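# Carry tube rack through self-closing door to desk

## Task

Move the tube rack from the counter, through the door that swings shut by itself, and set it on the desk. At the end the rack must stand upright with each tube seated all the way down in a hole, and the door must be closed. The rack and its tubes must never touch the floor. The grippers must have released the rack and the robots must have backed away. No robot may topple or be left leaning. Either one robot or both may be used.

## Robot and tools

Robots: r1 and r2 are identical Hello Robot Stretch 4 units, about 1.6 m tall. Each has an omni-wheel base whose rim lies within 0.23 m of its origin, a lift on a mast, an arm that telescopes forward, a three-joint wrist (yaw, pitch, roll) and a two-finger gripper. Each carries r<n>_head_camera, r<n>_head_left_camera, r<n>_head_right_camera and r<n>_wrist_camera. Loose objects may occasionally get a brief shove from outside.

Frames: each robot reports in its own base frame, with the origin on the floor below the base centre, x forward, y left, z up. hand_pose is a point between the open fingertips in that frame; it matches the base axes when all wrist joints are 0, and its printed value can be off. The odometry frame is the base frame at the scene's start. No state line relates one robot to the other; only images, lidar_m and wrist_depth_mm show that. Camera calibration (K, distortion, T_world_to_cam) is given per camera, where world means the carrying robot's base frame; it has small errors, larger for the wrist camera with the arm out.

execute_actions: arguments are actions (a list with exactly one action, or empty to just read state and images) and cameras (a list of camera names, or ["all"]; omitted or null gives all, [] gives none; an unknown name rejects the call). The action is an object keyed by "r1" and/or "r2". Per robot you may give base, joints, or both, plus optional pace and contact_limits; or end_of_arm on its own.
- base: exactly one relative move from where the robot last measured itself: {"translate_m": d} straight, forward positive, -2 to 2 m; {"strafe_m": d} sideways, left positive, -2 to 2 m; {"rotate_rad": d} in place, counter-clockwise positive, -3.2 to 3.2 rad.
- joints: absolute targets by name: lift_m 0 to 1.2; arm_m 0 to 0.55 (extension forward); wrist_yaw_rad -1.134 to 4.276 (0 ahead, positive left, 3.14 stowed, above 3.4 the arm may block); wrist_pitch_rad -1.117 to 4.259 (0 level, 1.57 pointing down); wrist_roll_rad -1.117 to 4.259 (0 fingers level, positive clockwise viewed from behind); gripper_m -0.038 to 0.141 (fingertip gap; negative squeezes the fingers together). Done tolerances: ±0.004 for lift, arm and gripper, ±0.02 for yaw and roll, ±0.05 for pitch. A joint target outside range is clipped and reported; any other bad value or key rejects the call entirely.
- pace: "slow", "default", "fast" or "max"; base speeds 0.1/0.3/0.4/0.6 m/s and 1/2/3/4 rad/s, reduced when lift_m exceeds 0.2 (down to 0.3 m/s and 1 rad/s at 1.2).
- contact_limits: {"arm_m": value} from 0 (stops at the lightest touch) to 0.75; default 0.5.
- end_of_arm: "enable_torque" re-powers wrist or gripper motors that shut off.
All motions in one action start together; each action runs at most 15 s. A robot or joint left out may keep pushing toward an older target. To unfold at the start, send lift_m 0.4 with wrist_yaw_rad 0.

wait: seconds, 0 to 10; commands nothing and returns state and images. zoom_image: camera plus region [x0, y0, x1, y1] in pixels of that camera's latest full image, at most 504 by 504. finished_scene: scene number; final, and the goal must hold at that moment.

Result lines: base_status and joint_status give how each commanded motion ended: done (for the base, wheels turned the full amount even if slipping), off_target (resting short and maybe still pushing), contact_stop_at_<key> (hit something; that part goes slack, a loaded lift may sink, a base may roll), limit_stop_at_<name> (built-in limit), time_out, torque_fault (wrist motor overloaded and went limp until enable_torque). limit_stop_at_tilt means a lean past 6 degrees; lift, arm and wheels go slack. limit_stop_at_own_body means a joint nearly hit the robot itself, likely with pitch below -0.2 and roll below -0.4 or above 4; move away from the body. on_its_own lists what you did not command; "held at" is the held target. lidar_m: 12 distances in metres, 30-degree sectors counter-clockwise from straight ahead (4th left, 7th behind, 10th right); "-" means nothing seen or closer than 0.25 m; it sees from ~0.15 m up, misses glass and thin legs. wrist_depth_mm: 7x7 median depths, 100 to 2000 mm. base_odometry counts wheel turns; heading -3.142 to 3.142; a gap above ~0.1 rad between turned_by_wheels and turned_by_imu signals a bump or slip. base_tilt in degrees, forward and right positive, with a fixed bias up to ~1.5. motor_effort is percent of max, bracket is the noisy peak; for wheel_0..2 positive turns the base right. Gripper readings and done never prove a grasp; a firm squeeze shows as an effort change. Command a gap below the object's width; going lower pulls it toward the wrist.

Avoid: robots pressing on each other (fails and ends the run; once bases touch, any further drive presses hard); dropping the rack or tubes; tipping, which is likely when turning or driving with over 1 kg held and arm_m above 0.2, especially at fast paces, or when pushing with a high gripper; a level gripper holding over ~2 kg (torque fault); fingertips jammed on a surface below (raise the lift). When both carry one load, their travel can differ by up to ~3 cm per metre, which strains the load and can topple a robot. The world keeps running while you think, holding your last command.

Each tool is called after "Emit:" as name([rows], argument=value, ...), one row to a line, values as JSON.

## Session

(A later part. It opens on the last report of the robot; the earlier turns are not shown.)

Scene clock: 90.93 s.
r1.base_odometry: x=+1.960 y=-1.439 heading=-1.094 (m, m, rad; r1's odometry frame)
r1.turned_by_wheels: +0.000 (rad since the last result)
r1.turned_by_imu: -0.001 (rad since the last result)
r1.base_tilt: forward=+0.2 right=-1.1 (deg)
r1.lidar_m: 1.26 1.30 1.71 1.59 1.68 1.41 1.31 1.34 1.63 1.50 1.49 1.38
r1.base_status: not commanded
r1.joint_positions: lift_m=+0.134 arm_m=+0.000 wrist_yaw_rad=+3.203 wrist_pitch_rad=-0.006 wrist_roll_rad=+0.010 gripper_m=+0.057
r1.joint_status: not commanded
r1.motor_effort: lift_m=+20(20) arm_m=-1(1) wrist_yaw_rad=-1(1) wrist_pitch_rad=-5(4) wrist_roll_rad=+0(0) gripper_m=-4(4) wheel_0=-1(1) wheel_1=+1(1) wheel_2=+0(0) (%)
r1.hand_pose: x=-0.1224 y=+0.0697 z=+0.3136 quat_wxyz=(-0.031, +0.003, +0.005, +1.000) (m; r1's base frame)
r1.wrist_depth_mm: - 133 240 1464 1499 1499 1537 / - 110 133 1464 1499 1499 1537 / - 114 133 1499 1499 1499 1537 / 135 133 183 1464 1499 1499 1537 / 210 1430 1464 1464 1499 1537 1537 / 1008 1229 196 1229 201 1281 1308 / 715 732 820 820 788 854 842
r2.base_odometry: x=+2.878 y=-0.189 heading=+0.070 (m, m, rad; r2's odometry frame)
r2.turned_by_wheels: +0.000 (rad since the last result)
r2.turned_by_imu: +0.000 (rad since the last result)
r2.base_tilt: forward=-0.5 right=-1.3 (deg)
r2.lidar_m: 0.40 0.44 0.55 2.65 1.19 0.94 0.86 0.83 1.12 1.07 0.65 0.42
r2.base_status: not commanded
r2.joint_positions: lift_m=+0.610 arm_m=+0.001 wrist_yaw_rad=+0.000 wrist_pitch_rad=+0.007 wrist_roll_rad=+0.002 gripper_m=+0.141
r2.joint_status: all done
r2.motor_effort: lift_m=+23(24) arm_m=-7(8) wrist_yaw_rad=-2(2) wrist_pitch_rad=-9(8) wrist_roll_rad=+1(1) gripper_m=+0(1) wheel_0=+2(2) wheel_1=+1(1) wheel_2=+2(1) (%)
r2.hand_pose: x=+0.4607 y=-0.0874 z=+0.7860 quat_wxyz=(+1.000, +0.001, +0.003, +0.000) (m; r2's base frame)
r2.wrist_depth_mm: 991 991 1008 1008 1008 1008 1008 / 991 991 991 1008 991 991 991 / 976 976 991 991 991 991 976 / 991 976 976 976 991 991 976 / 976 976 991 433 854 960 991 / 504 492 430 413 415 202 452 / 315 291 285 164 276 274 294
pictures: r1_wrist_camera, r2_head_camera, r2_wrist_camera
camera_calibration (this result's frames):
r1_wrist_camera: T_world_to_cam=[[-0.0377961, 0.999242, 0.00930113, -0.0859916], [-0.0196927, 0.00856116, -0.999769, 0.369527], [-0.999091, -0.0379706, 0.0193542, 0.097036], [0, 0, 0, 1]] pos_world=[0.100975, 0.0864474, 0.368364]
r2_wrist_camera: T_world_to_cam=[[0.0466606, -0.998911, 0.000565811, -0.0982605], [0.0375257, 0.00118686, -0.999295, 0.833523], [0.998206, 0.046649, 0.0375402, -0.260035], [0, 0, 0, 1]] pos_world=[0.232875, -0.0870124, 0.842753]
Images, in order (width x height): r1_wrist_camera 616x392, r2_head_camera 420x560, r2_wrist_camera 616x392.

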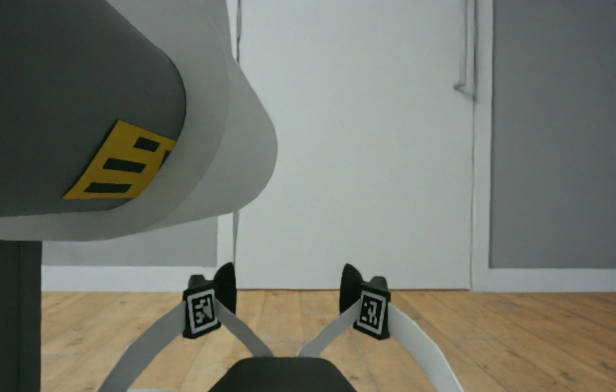

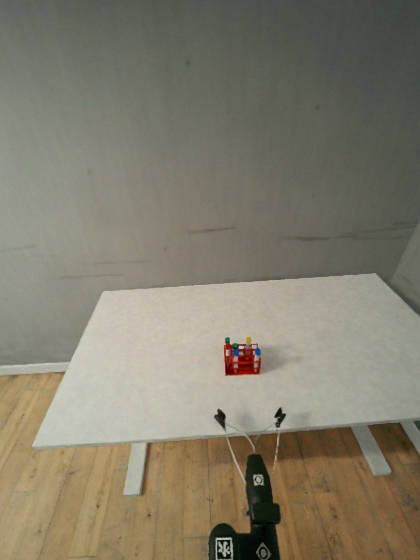

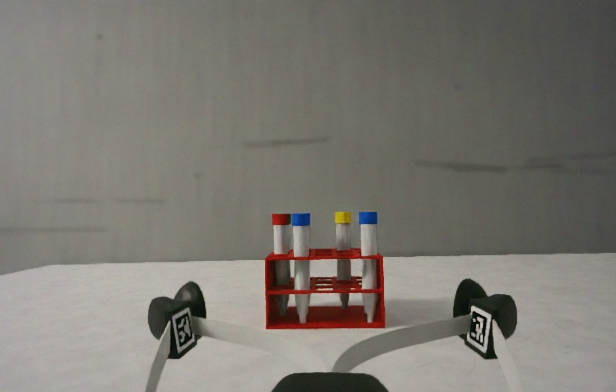

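Emit:
zoom_image(camera="r2_wrist_camera", region=[250, 200, 400, 340])

Emit:
zoom_image(camera="r2_head_camera", region=[210, 325, 280, 385])

Region (250, 200, 400, 340) of r2_wrist_camera's 616x392 image, scaled by 3.360; it fills the top 470 rows of this view, and the rest is white.

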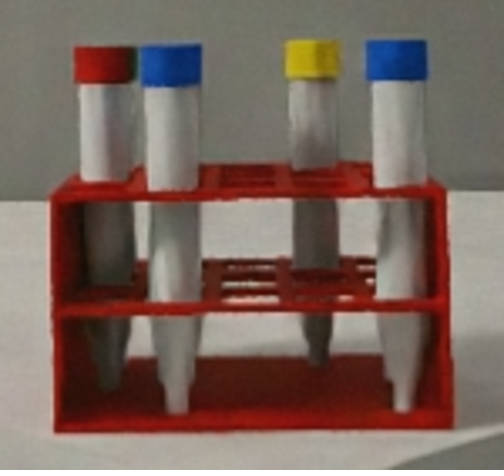

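Region (210, 325, 280, 385) of r2_head_camera's 420x560 image, scaled by 7.200, with more detail than that image has; it fills the top 432 rows of this view, and the rest is white.

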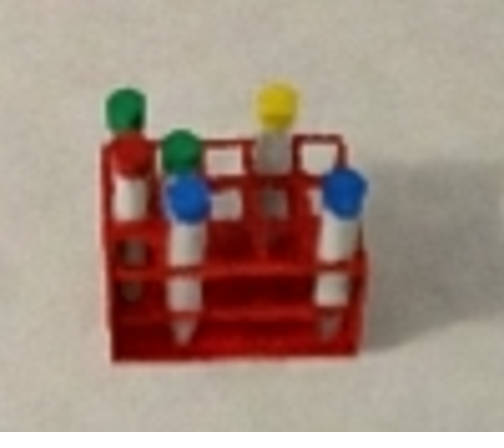

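Emit:
execute_actions([
  {"r2":{"base":{"translate_m":-0.25},"pace":"fast"}},
], cameras=[])

Emit:
finished_scene(scene=1)

Scene clock: 93.80 s.
r1.base_odometry: x=+1.960 y=-1.439 heading=-1.094 (m, m, rad; r1's odometry frame)
r1.turned_by_wheels: +0.000 (rad since the last result)
r1.turned_by_imu: -0.001 (rad since the last result)
r1.base_tilt: forward=+0.2 right=-1.0 (deg)
r1.lidar_m: 1.29 1.33 1.71 1.57 1.67 1.44 1.32 1.37 1.62 1.48 1.53 1.37
r1.base_status: not commanded
r1.joint_positions: lift_m=+0.134 arm_m=+0.000 wrist_yaw_rad=+3.203 wrist_pitch_rad=-0.006 wrist_roll_rad=+0.010 gripper_m=+0.057
r1.joint_status: not commanded
r1.motor_effort: lift_m=+19(20) arm_m=-1(1) wrist_yaw_rad=-1(2) wrist_pitch_rad=-4(7) wrist_roll_rad=-1(1) gripper_m=-4(4) wheel_0=-1(1) wheel_1=+1(1) wheel_2=+1(0) (%)
r1.hand_pose: x=-0.1224 y=+0.0697 z=+0.3136 quat_wxyz=(-0.031, +0.003, +0.005, +1.000) (m; r1's base frame)
r1.wrist_depth_mm: - 133 239 1499 1499 1537 1576 / - 110 133 1464 1499 1537 1537 / - 114 133 1499 1499 1499 1537 / 135 134 184 1464 1499 1537 1537 / 209 1430 1430 1464 1499 1499 1537 / 1008 1205 196 1255 201 1308 1308 / 715 723 831 798 788 854 854
r2.base_odometry: x=+2.629 y=-0.207 heading=+0.070 (m, m, rad; r2's odometry frame)
r2.turned_by_wheels: +0.000 (rad since the last result)
r2.turned_by_imu: +0.000 (rad since the last result)
r2.base_tilt: forward=-0.6 right=-1.4 (deg)
r2.lidar_m: 0.66 0.66 2.00 2.54 0.86 0.65 0.61 0.61 0.79 1.04 1.03 0.72
r2.base_status: done
r2.joint_positions: lift_m=+0.610 arm_m=+0.001 wrist_yaw_rad=+0.000 wrist_pitch_rad=+0.007 wrist_roll_rad=+0.002 gripper_m=+0.141
r2.joint_status: not commanded
r2.motor_effort: lift_m=+22(23) arm_m=-7(7) wrist_yaw_rad=-2(1) wrist_pitch_rad=-8(9) wrist_roll_rad=+0(1) gripper_m=-1(1) wheel_0=-2(6) wheel_1=+0(8) wheel_2=+0(12) (%)
r2.hand_pose: x=+0.4606 y=-0.0874 z=+0.7861 quat_wxyz=(+1.000, +0.001, +0.003, +0.000) (m; r2's base frame)
r2.wrist_depth_mm: 1229 1229 1255 1255 1281 1255 1281 / 1255 1255 1255 1229 1281 1255 1255 / 1255 1229 1229 1255 1255 1229 1255 / 1205 1255 1229 1229 1229 1229 1229 / 1205 1229 1160 699 1060 1025 991 / 504 492 442 466 466 202 504 / 788 1205 1182 164 1205 1205 1205
pictures: none
No camera images: the call's "cameras" was empty. Leave "cameras" out to get every camera's image.

The scene is finished: the task was done.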